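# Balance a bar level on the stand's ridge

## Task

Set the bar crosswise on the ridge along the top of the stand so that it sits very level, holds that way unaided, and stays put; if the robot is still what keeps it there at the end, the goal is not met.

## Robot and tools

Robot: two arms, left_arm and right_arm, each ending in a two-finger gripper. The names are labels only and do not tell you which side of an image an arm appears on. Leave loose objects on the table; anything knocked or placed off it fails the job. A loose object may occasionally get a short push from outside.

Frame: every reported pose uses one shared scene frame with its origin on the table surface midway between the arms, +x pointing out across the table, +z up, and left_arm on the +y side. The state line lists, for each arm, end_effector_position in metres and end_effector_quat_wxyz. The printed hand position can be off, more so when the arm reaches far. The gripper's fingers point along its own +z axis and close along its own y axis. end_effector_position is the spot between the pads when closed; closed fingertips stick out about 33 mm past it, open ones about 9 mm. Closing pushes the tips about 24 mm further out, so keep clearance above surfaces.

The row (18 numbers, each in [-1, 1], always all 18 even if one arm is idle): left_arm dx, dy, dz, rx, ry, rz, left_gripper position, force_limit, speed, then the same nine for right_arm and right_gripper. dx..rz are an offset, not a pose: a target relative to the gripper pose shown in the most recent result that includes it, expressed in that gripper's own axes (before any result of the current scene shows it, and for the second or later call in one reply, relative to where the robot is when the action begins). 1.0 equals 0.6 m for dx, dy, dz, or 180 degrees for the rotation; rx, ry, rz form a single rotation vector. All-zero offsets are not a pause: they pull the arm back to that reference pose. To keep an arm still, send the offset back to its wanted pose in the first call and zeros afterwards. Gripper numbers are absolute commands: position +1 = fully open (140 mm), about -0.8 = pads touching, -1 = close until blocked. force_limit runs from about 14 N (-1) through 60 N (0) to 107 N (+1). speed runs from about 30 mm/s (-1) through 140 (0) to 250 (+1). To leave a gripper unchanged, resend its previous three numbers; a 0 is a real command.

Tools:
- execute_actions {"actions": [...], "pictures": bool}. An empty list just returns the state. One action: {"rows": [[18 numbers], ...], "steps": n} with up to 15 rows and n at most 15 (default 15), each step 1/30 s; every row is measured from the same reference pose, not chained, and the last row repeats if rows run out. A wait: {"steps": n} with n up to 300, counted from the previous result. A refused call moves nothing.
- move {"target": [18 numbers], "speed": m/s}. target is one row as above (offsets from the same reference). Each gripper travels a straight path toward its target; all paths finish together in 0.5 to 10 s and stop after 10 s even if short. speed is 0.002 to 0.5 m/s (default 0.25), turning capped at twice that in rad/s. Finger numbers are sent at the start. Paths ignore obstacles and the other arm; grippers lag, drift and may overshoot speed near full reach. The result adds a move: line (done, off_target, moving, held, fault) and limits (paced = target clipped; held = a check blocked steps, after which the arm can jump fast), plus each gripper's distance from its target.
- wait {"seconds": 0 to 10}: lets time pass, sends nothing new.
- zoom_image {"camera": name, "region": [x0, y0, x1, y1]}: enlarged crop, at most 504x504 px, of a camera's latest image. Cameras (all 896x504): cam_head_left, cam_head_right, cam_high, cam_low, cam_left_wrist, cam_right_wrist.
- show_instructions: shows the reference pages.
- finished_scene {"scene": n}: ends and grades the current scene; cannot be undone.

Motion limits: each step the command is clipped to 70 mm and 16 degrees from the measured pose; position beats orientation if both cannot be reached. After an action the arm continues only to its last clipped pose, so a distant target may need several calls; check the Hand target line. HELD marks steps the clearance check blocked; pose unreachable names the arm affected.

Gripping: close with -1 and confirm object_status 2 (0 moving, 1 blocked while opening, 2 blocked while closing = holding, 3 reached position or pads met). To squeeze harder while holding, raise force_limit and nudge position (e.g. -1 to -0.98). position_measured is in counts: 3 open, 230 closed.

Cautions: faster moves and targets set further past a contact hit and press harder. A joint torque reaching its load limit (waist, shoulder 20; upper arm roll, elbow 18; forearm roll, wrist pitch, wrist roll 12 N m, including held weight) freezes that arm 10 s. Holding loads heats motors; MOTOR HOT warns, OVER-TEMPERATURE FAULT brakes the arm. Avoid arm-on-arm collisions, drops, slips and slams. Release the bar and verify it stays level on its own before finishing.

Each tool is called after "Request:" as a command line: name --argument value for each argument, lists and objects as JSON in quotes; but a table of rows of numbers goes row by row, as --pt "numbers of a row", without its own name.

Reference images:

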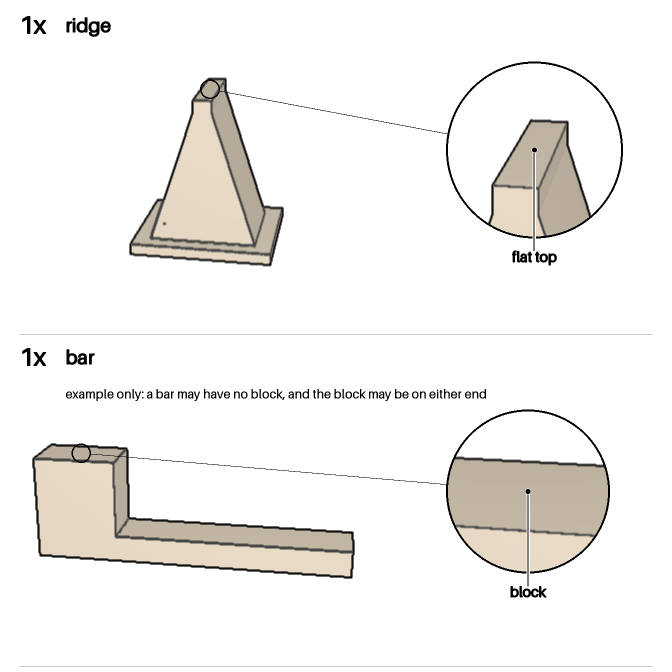

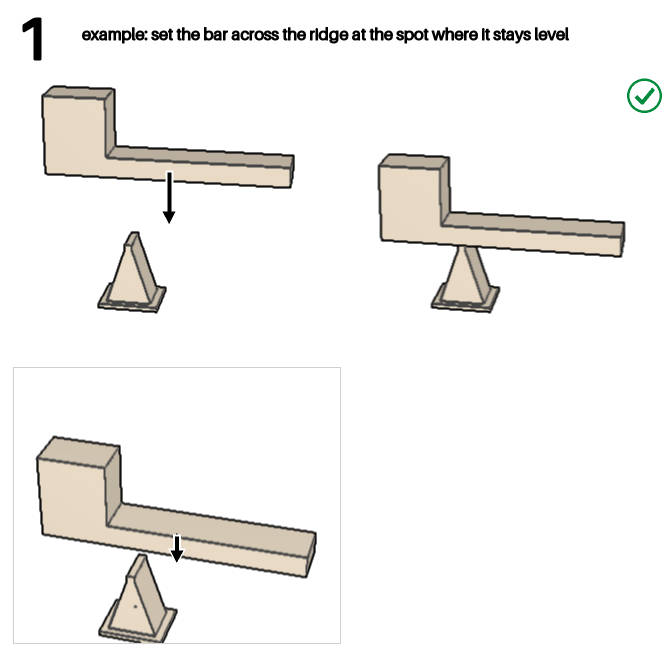

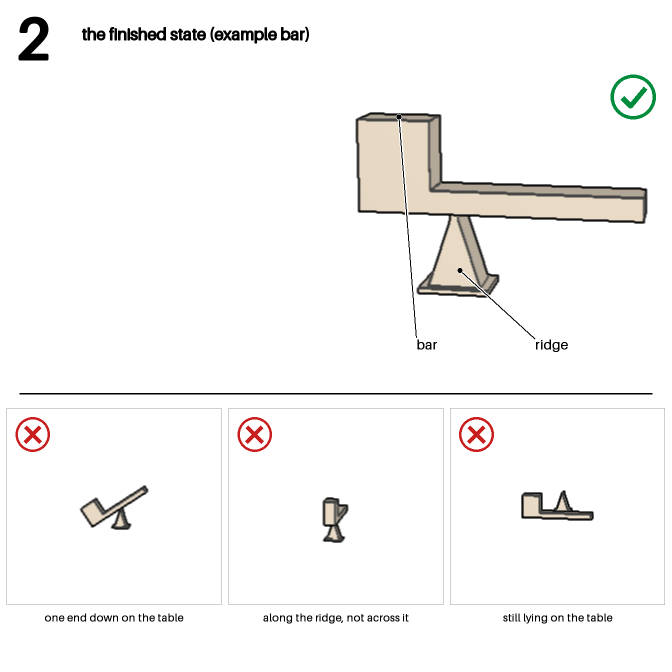

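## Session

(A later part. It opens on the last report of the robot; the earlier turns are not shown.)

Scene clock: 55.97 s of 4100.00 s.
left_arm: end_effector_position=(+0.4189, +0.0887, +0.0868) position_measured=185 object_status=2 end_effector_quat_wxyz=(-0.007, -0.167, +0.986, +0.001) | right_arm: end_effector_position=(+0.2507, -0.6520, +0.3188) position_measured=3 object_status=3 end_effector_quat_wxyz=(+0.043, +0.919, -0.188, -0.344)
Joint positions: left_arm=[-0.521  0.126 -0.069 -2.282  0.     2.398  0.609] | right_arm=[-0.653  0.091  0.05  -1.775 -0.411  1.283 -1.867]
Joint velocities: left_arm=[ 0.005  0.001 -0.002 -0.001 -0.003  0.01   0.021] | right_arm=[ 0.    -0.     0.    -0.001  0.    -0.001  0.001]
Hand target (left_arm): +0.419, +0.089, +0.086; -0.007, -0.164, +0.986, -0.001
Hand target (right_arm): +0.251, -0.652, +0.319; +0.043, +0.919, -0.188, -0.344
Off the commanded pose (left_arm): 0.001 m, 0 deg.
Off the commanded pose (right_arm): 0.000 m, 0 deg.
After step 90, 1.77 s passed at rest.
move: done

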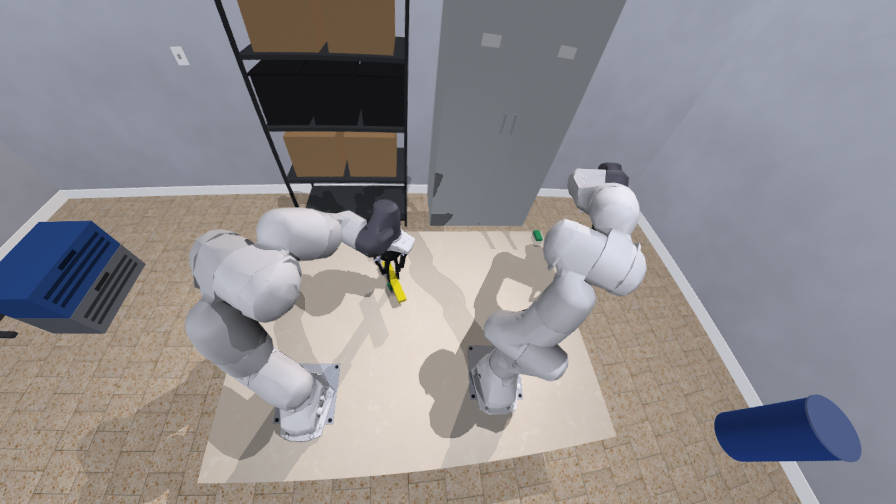

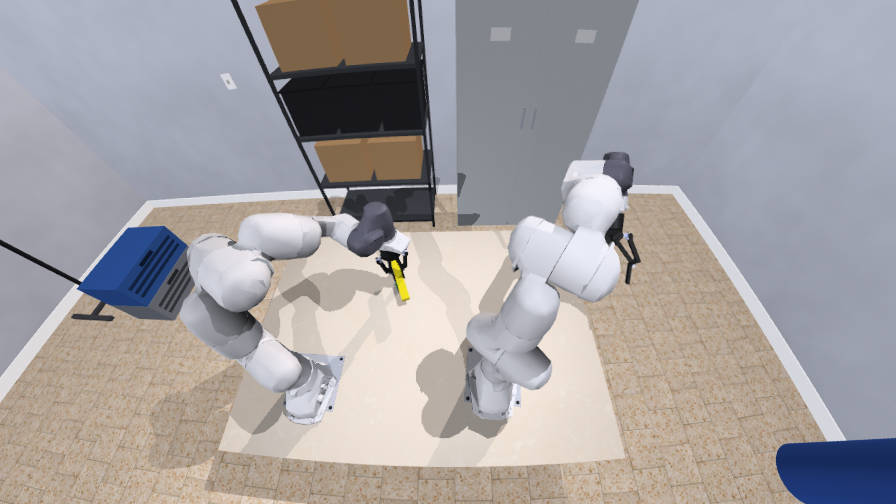

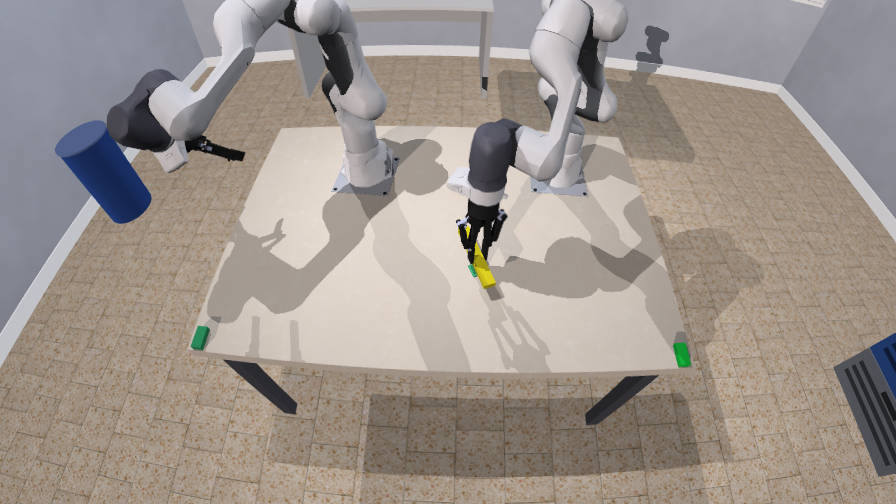

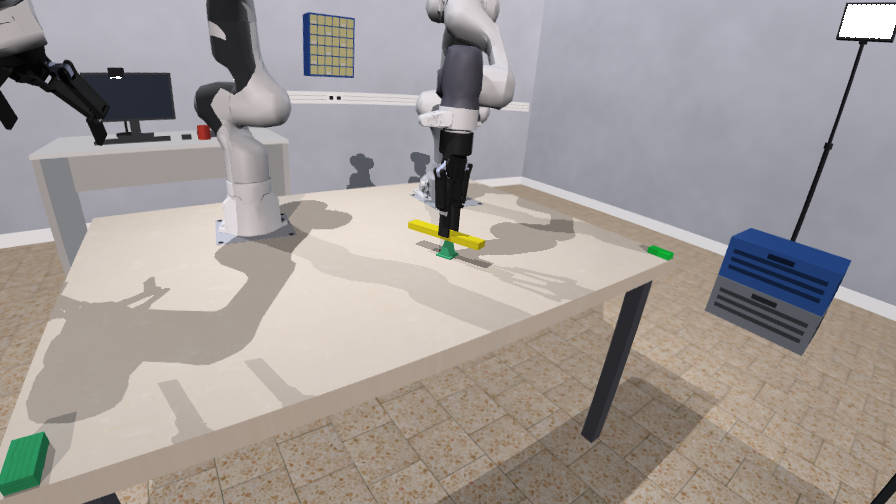

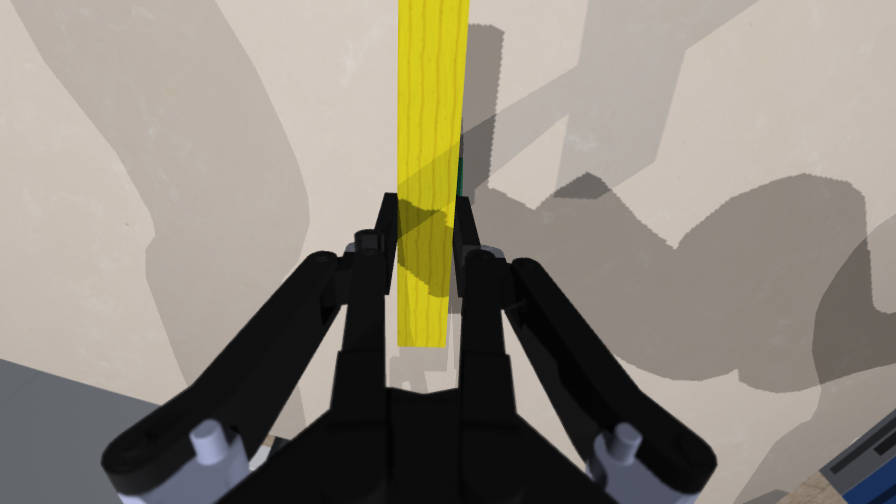

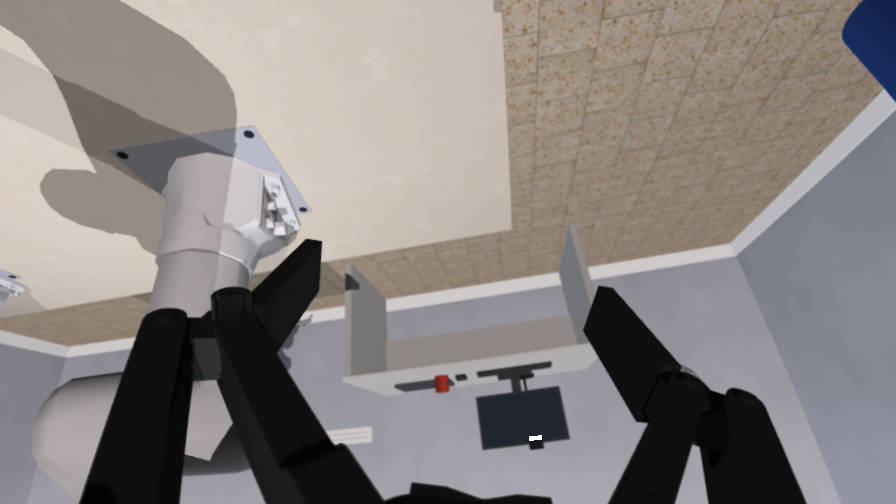

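Request:
move --target '[-0.003,0.007,0.007,0,0,0,-1,0,-0.3,0,0,0,0,0,0,1,0,0]' --speed 0.01

Request:
zoom_image --camera "cam_low" --region '[370, 190, 530, 280]'

Scene clock: 58.90 s of 4100.00 s.
left_arm: end_effector_position=(+0.4202, +0.0892, +0.0868) position_measured=185 object_status=2 end_effector_quat_wxyz=(-0.004, -0.165, +0.986, -0.002) | right_arm: end_effector_position=(+0.2507, -0.6520, +0.3188) position_measured=3 object_status=3 end_effector_quat_wxyz=(+0.043, +0.919, -0.188, -0.344)
Joint positions: left_arm=[-0.519  0.124 -0.069 -2.288 -0.     2.408  0.615] | right_arm=[-0.653  0.091  0.05  -1.775 -0.411  1.283 -1.867]
Joint velocities: left_arm=[-0.001 -0.002  0.    -0.002  0.     0.002  0.001] | right_arm=[-0.     0.    -0.     0.    -0.001  0.001 -0.   ]
Hand target (left_arm): +0.419, +0.093, +0.083; -0.007, -0.167, +0.986, +0.001
Hand target (right_arm): +0.251, -0.652, +0.319; +0.043, +0.919, -0.188, -0.344
Off the commanded pose (left_arm): 0.006 m, 0 deg.
Off the commanded pose (right_arm): 0.000 m, 0 deg.
move: off_target (left_arm)

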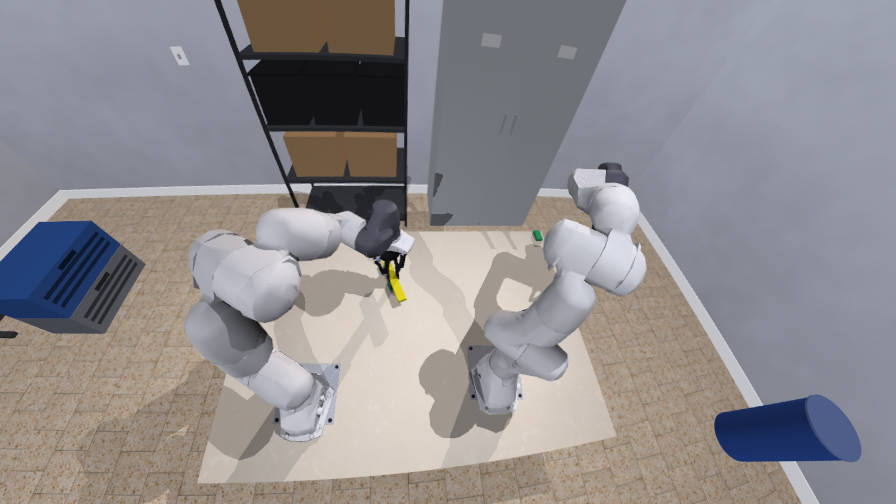

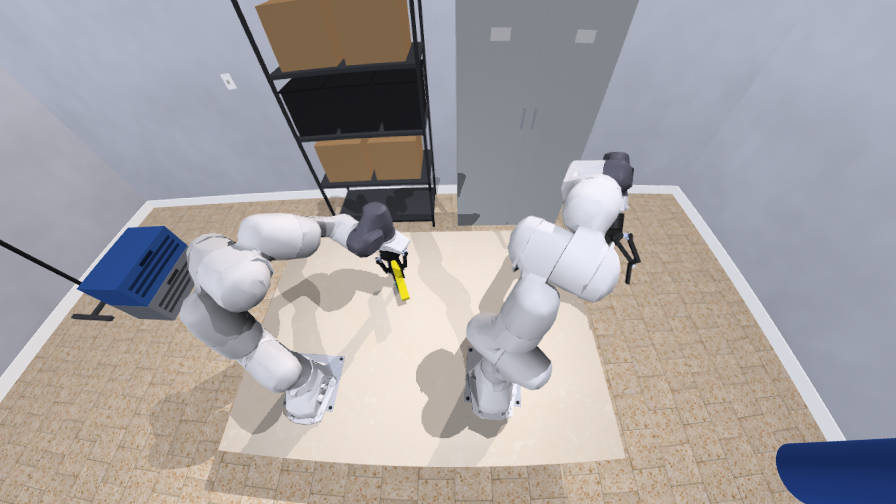

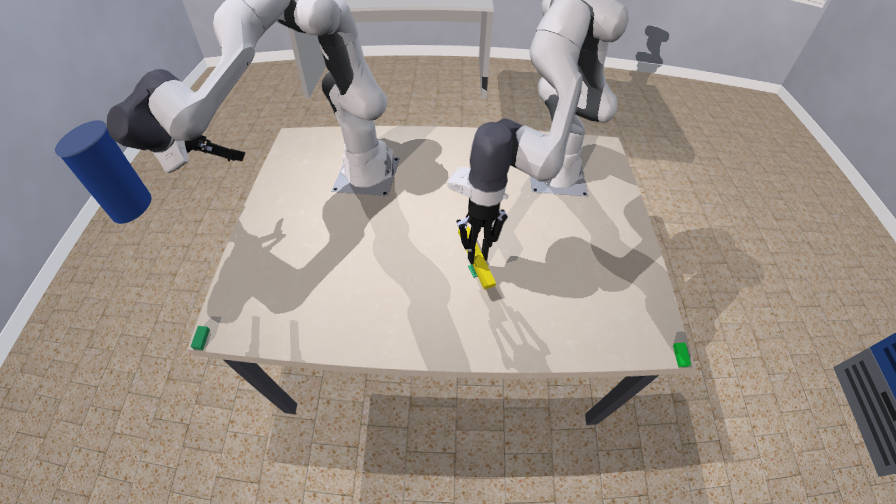

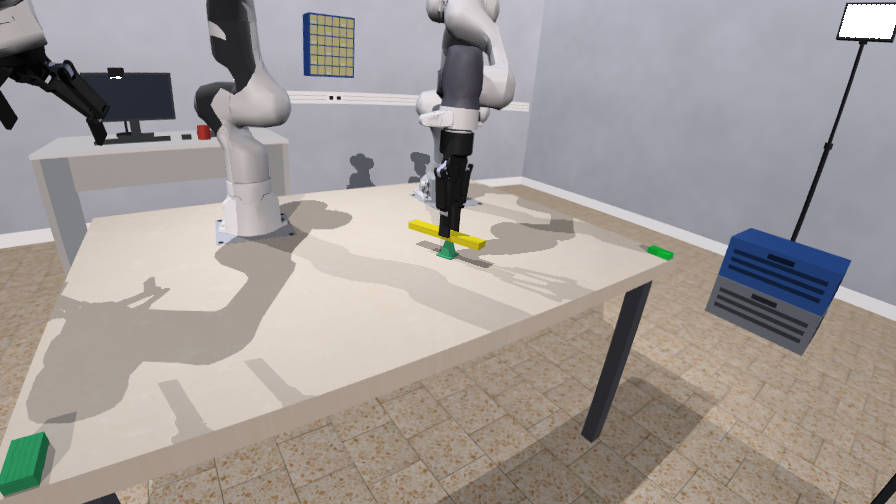

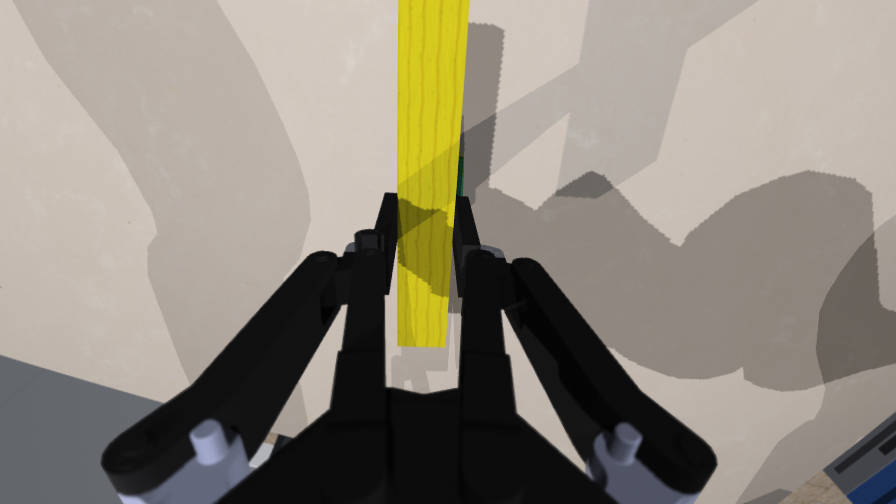

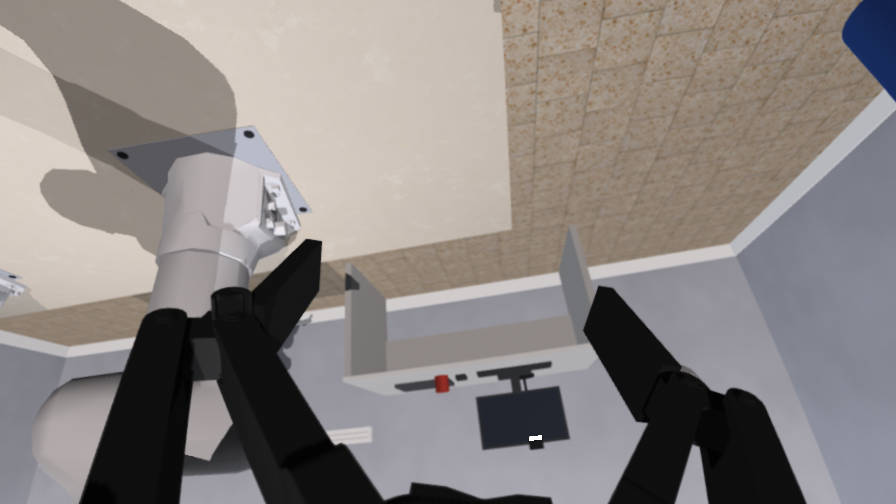

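Region (370, 190, 530, 280) of cam_low's 896x504 image, scaled by 3.150, with more detail than that image has; it fills the top 284 rows of this view, and the rest is white.

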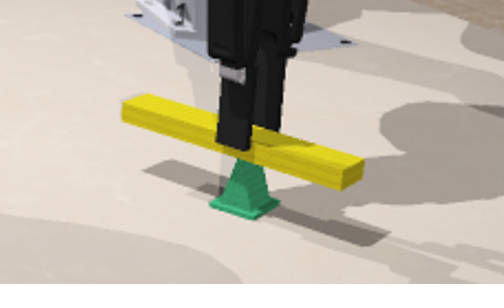

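In contact. Relax pressure, then open slightly.

Request:
move --target '[0,0,0,0,0,0,-1,0,-0.3,0,0,0,0,0,0,1,0,0]' --speed 0.01

Request:
move --target '[0,0,0,0,0,0,-0.3,0,-1,0,0,0,0,0,0,1,0,0]' --speed 0.01

Request:
zoom_image --camera "cam_low" --region '[370, 190, 530, 280]'

Scene clock: 62.37 s of 4100.00 s.
left_arm: end_effector_position=(+0.4202, +0.0892, +0.0868) position_measured=185 object_status=2 end_effector_quat_wxyz=(-0.004, -0.165, +0.986, -0.002) | right_arm: end_effector_position=(+0.2507, -0.6520, +0.3188) position_measured=3 object_status=3 end_effector_quat_wxyz=(+0.043, +0.919, -0.188, -0.344)
Joint positions: left_arm=[-0.519  0.123 -0.069 -2.288 -0.     2.409  0.615] | right_arm=[-0.653  0.091  0.05  -1.775 -0.411  1.283 -1.867]
Joint velocities: left_arm=[ 0.    -0.001 -0.    -0.002  0.    -0.     0.001] | right_arm=[-0.001  0.     0.     0.001 -0.    -0.     0.   ]
Hand target (left_arm): +0.420, +0.089, +0.087; -0.004, -0.165, +0.986, -0.002
Hand target (right_arm): +0.251, -0.652, +0.319; +0.043, +0.919, -0.188, -0.344
Off the commanded pose (left_arm): 0.000 m, 0 deg.
Off the commanded pose (right_arm): 0.000 m, 0 deg.
move: done

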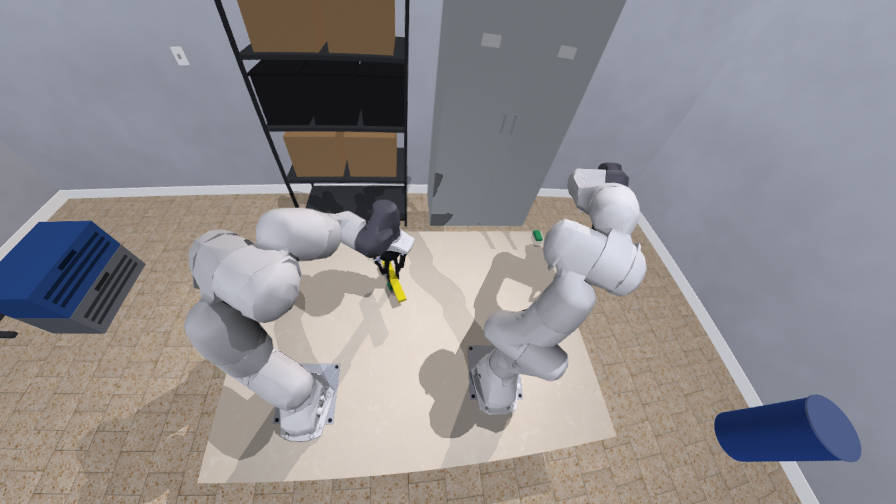

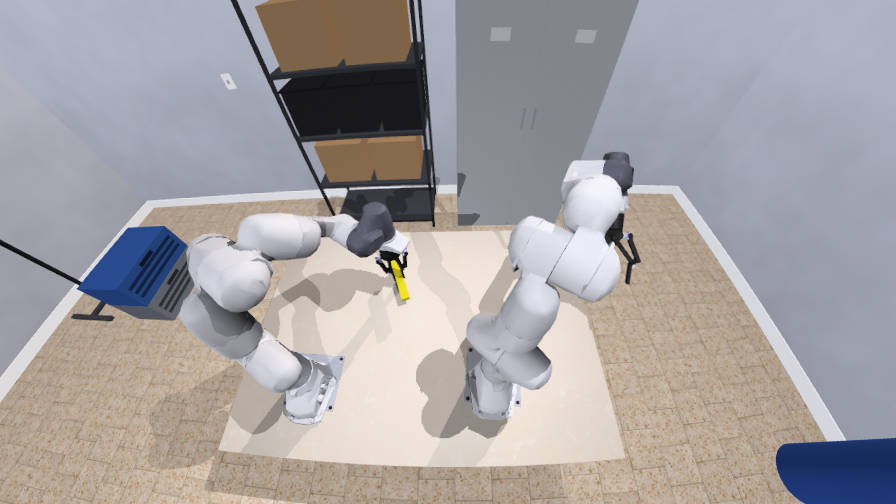

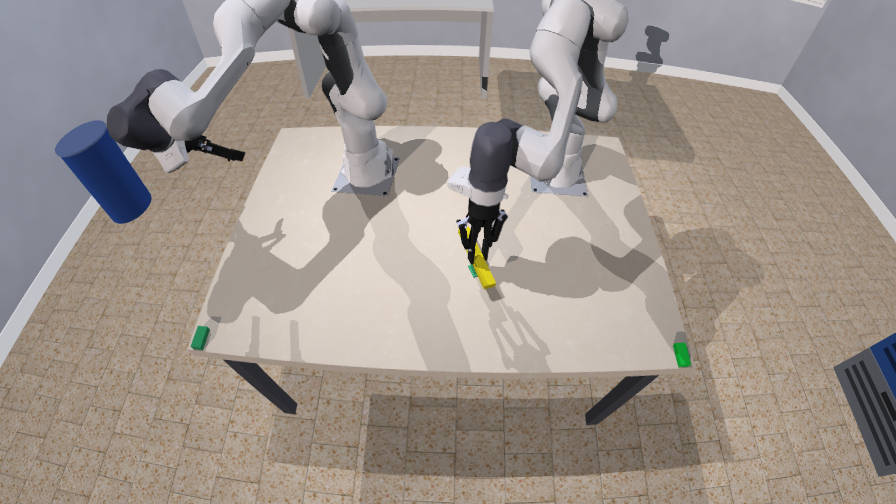

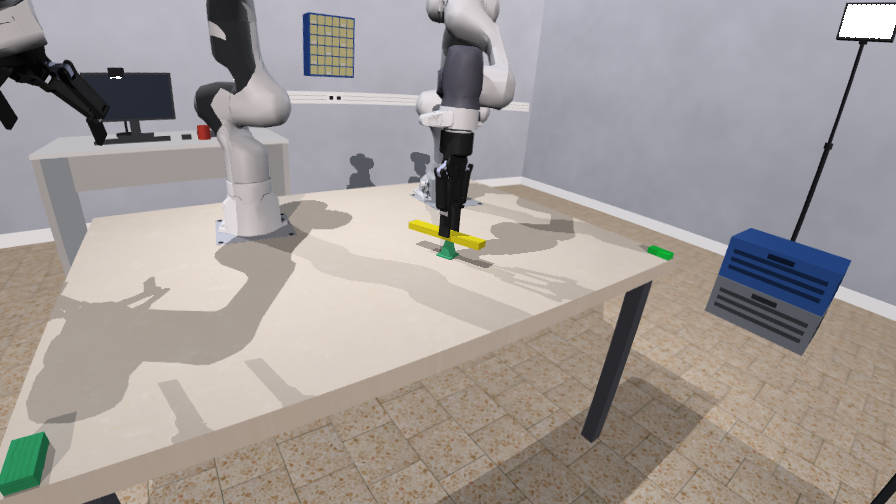

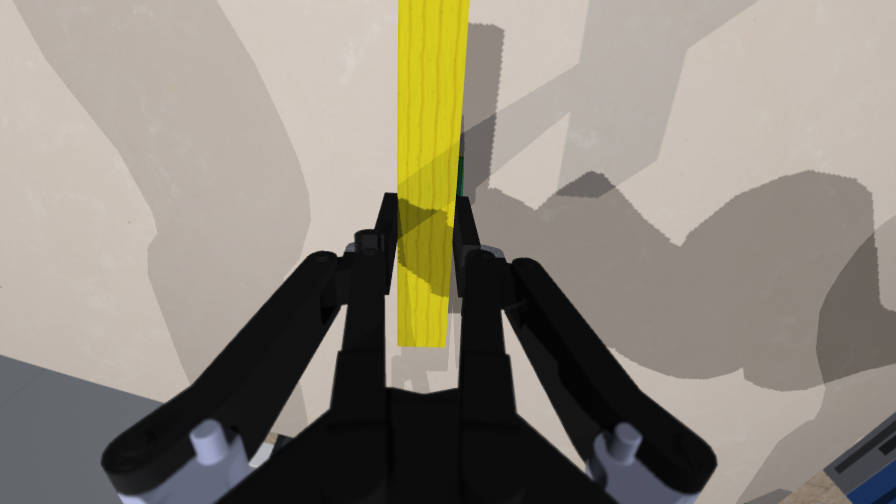

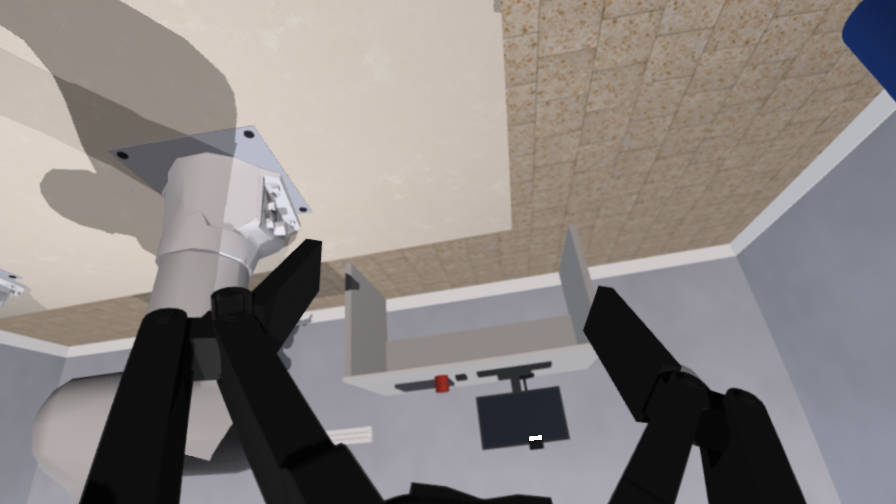

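Scene clock: 62.97 s of 4100.00 s.
left_arm: end_effector_position=(+0.4202, +0.0892, +0.0868) position_measured=167 object_status=0 end_effector_quat_wxyz=(-0.004, -0.165, +0.986, -0.002) | right_arm: end_effector_position=(+0.2507, -0.6520, +0.3188) position_measured=3 object_status=3 end_effector_quat_wxyz=(+0.043, +0.919, -0.188, -0.344)
Joint positions: left_arm=[-0.519  0.123 -0.069 -2.288 -0.     2.409  0.615] | right_arm=[-0.653  0.091  0.05  -1.775 -0.411  1.283 -1.867]
Joint velocities: left_arm=[-0.    -0.    -0.001  0.001  0.001 -0.001  0.   ] | right_arm=[-0.001 -0.    -0.002 -0.    -0.    -0.    -0.001]
Hand target (left_arm): +0.420, +0.089, +0.087; -0.004, -0.165, +0.986, -0.002
Hand target (right_arm): +0.251, -0.652, +0.319; +0.043, +0.919, -0.188, -0.344
Off the commanded pose (left_arm): 0.000 m, 0 deg.
Off the commanded pose (right_arm): 0.000 m, 0 deg.
move: done

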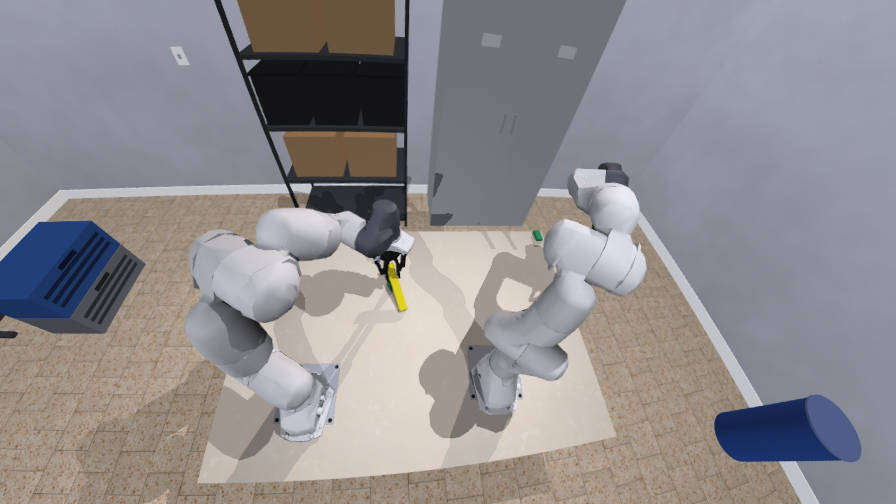

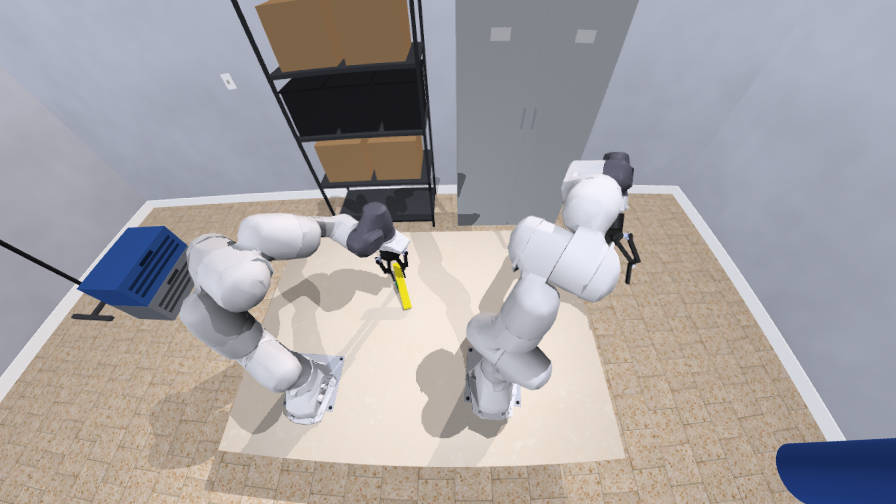

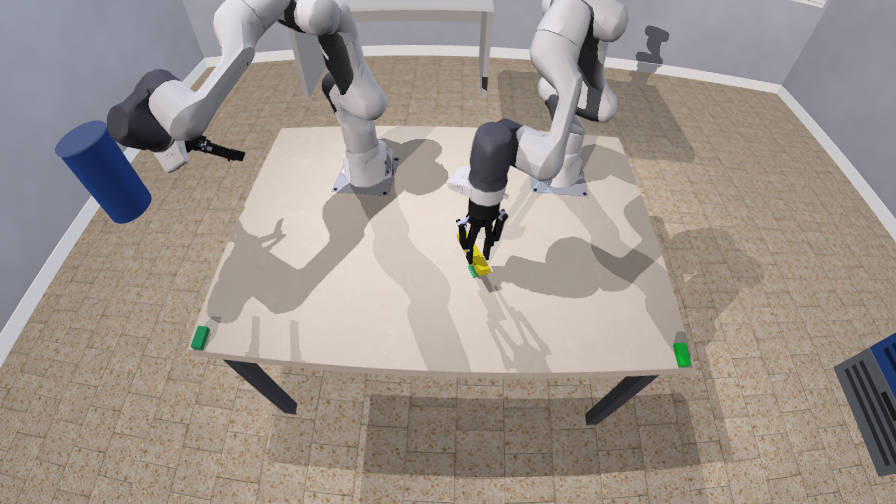

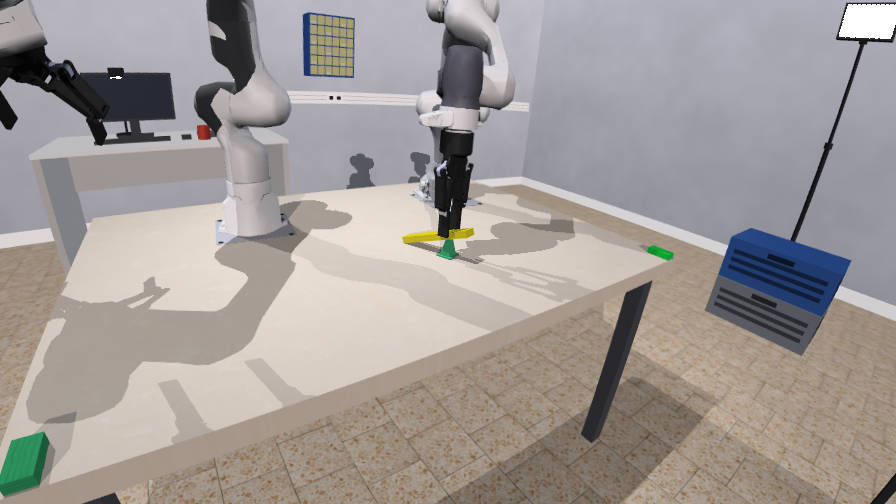

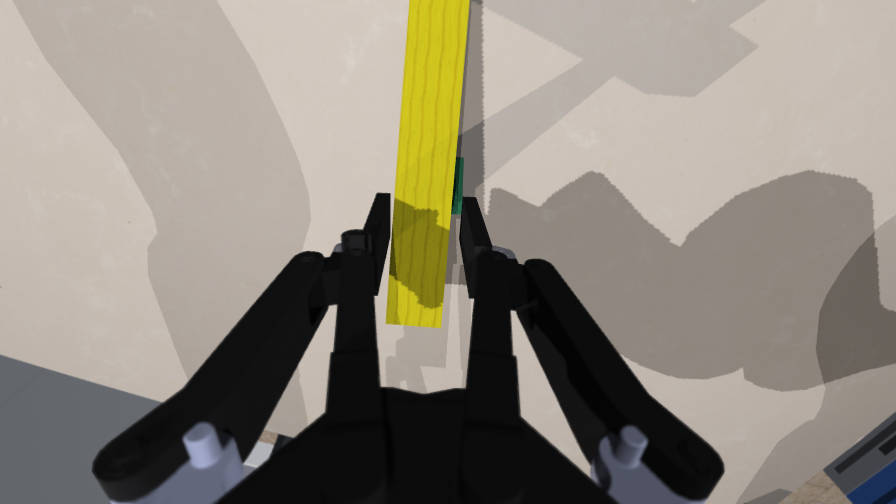

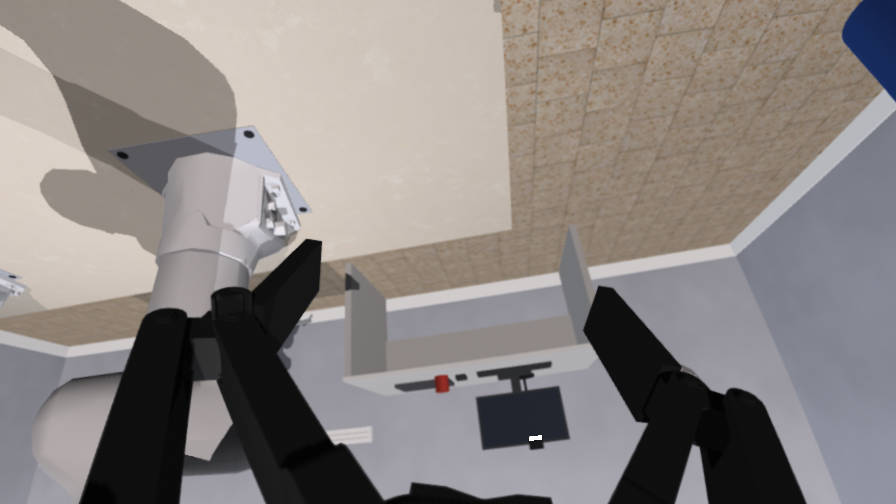

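Region (370, 190, 530, 280) of cam_low's 896x504 image, scaled by 3.150, with more detail than that image has; it fills the top 284 rows of this view, and the rest is white.

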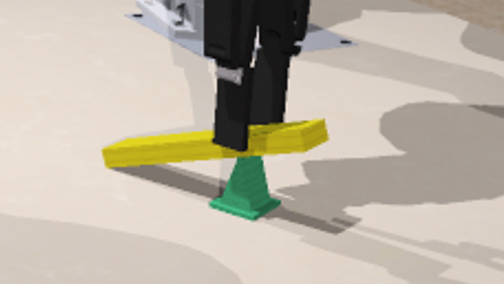

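Request:
move --target '[0.1,0,-0.12,0,0,0,-0.3,0,-1,0,0,0,0,0,0,1,0,0]' --speed 0.1

Request:
zoom_image --camera "cam_low" --region '[370, 190, 530, 280]'

Scene clock: 67.70 s of 4100.00 s.
left_arm: end_effector_position=(+0.3653, +0.0701, +0.1603) position_measured=167 object_status=3 end_effector_quat_wxyz=(-0.001, -0.160, +0.987, -0.003) | right_arm: end_effector_position=(+0.2507, -0.6520, +0.3188) position_measured=3 object_status=3 end_effector_quat_wxyz=(+0.043, +0.919, -0.188, -0.344)
Joint positions: left_arm=[-0.567 -0.087 -0.117 -2.334 -0.02   2.25   0.54 ] | right_arm=[-0.653  0.091  0.05  -1.775 -0.411  1.283 -1.867]
Joint velocities: left_arm=[-0.     0.001  0.002  0.002 -0.    -0.008 -0.016] | right_arm=[ 0.001 -0.001  0.001  0.    -0.    -0.001  0.   ]
Hand target (left_arm): +0.363, +0.070, +0.160; -0.004, -0.165, +0.986, -0.002
Hand target (right_arm): +0.251, -0.652, +0.319; +0.043, +0.919, -0.188, -0.344
Off the commanded pose (left_arm): 0.002 m, 1 deg.
Off the commanded pose (right_arm): 0.000 m, 0 deg.
After step 90, 0.23 s passed at rest.
move: done

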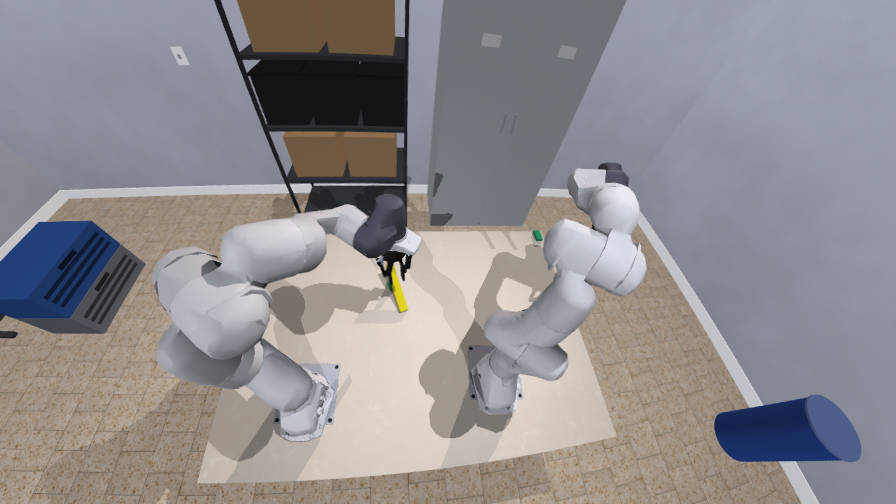

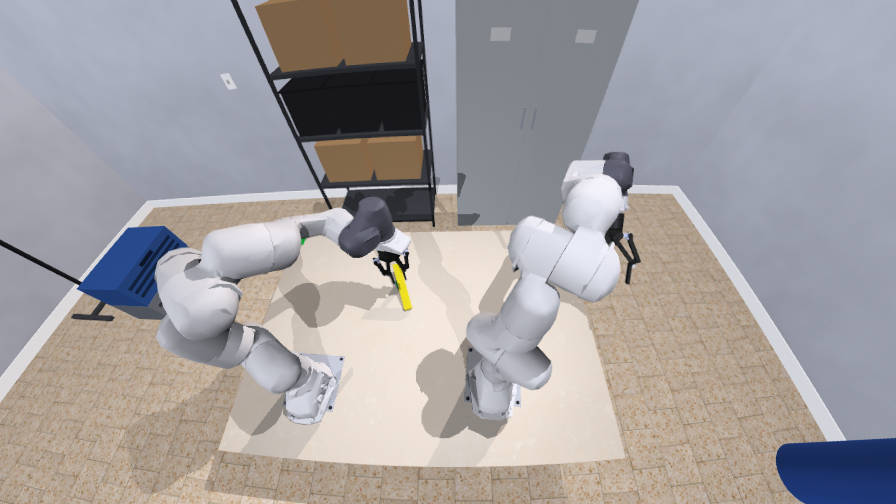

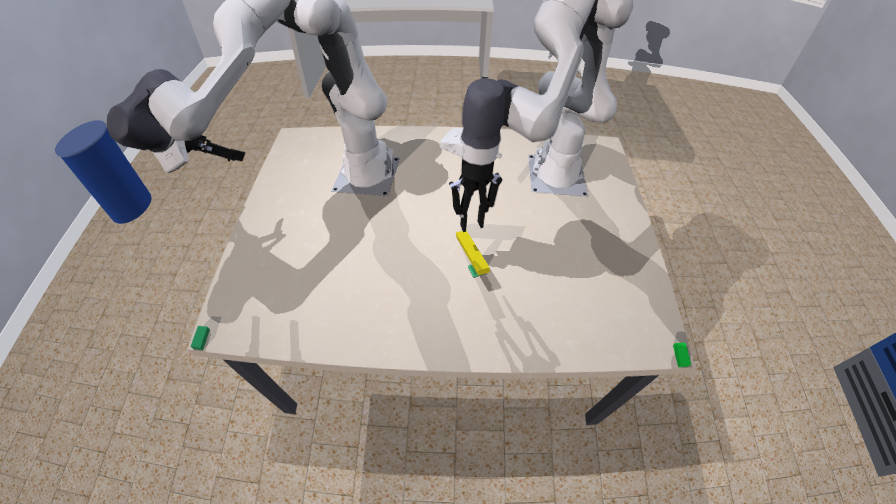

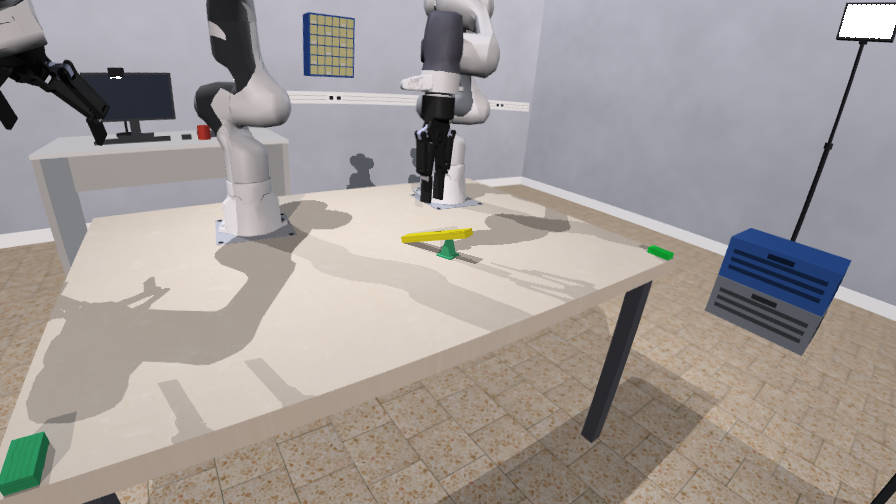

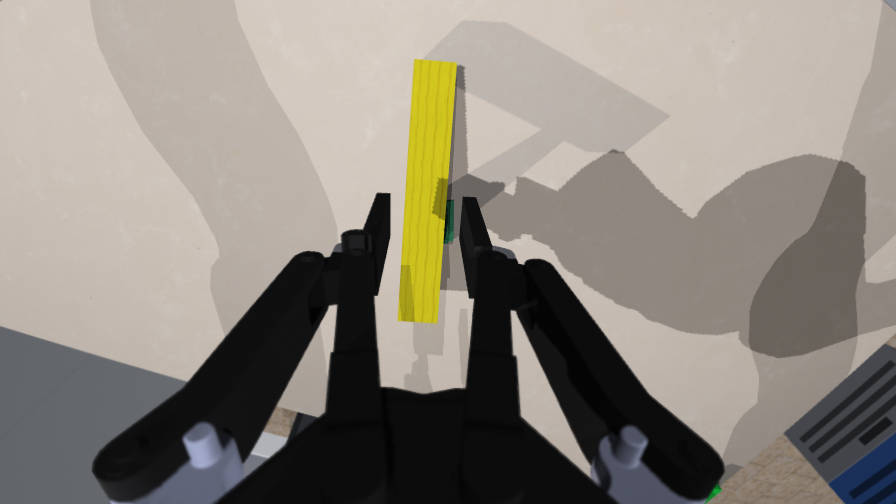

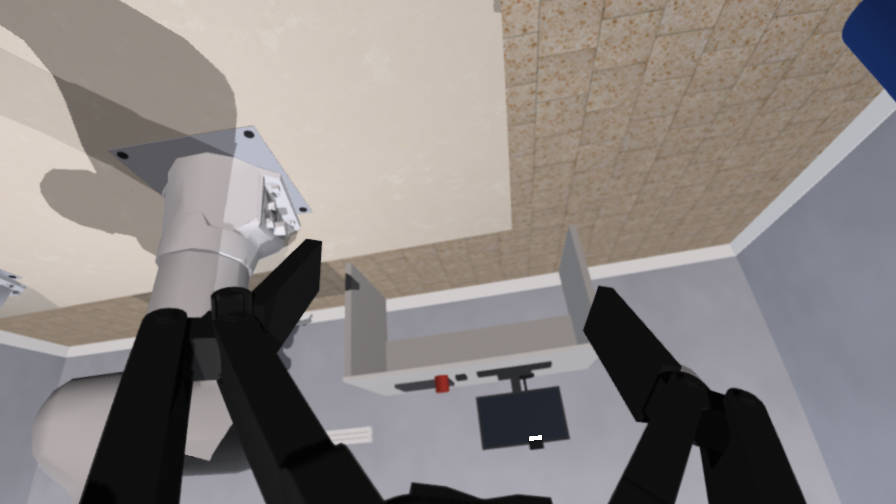

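Region (370, 190, 530, 280) of cam_low's 896x504 image, scaled by 3.150, with more detail than that image has; it fills the top 284 rows of this view, and the rest is white.

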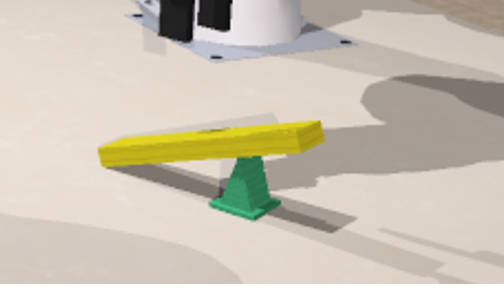

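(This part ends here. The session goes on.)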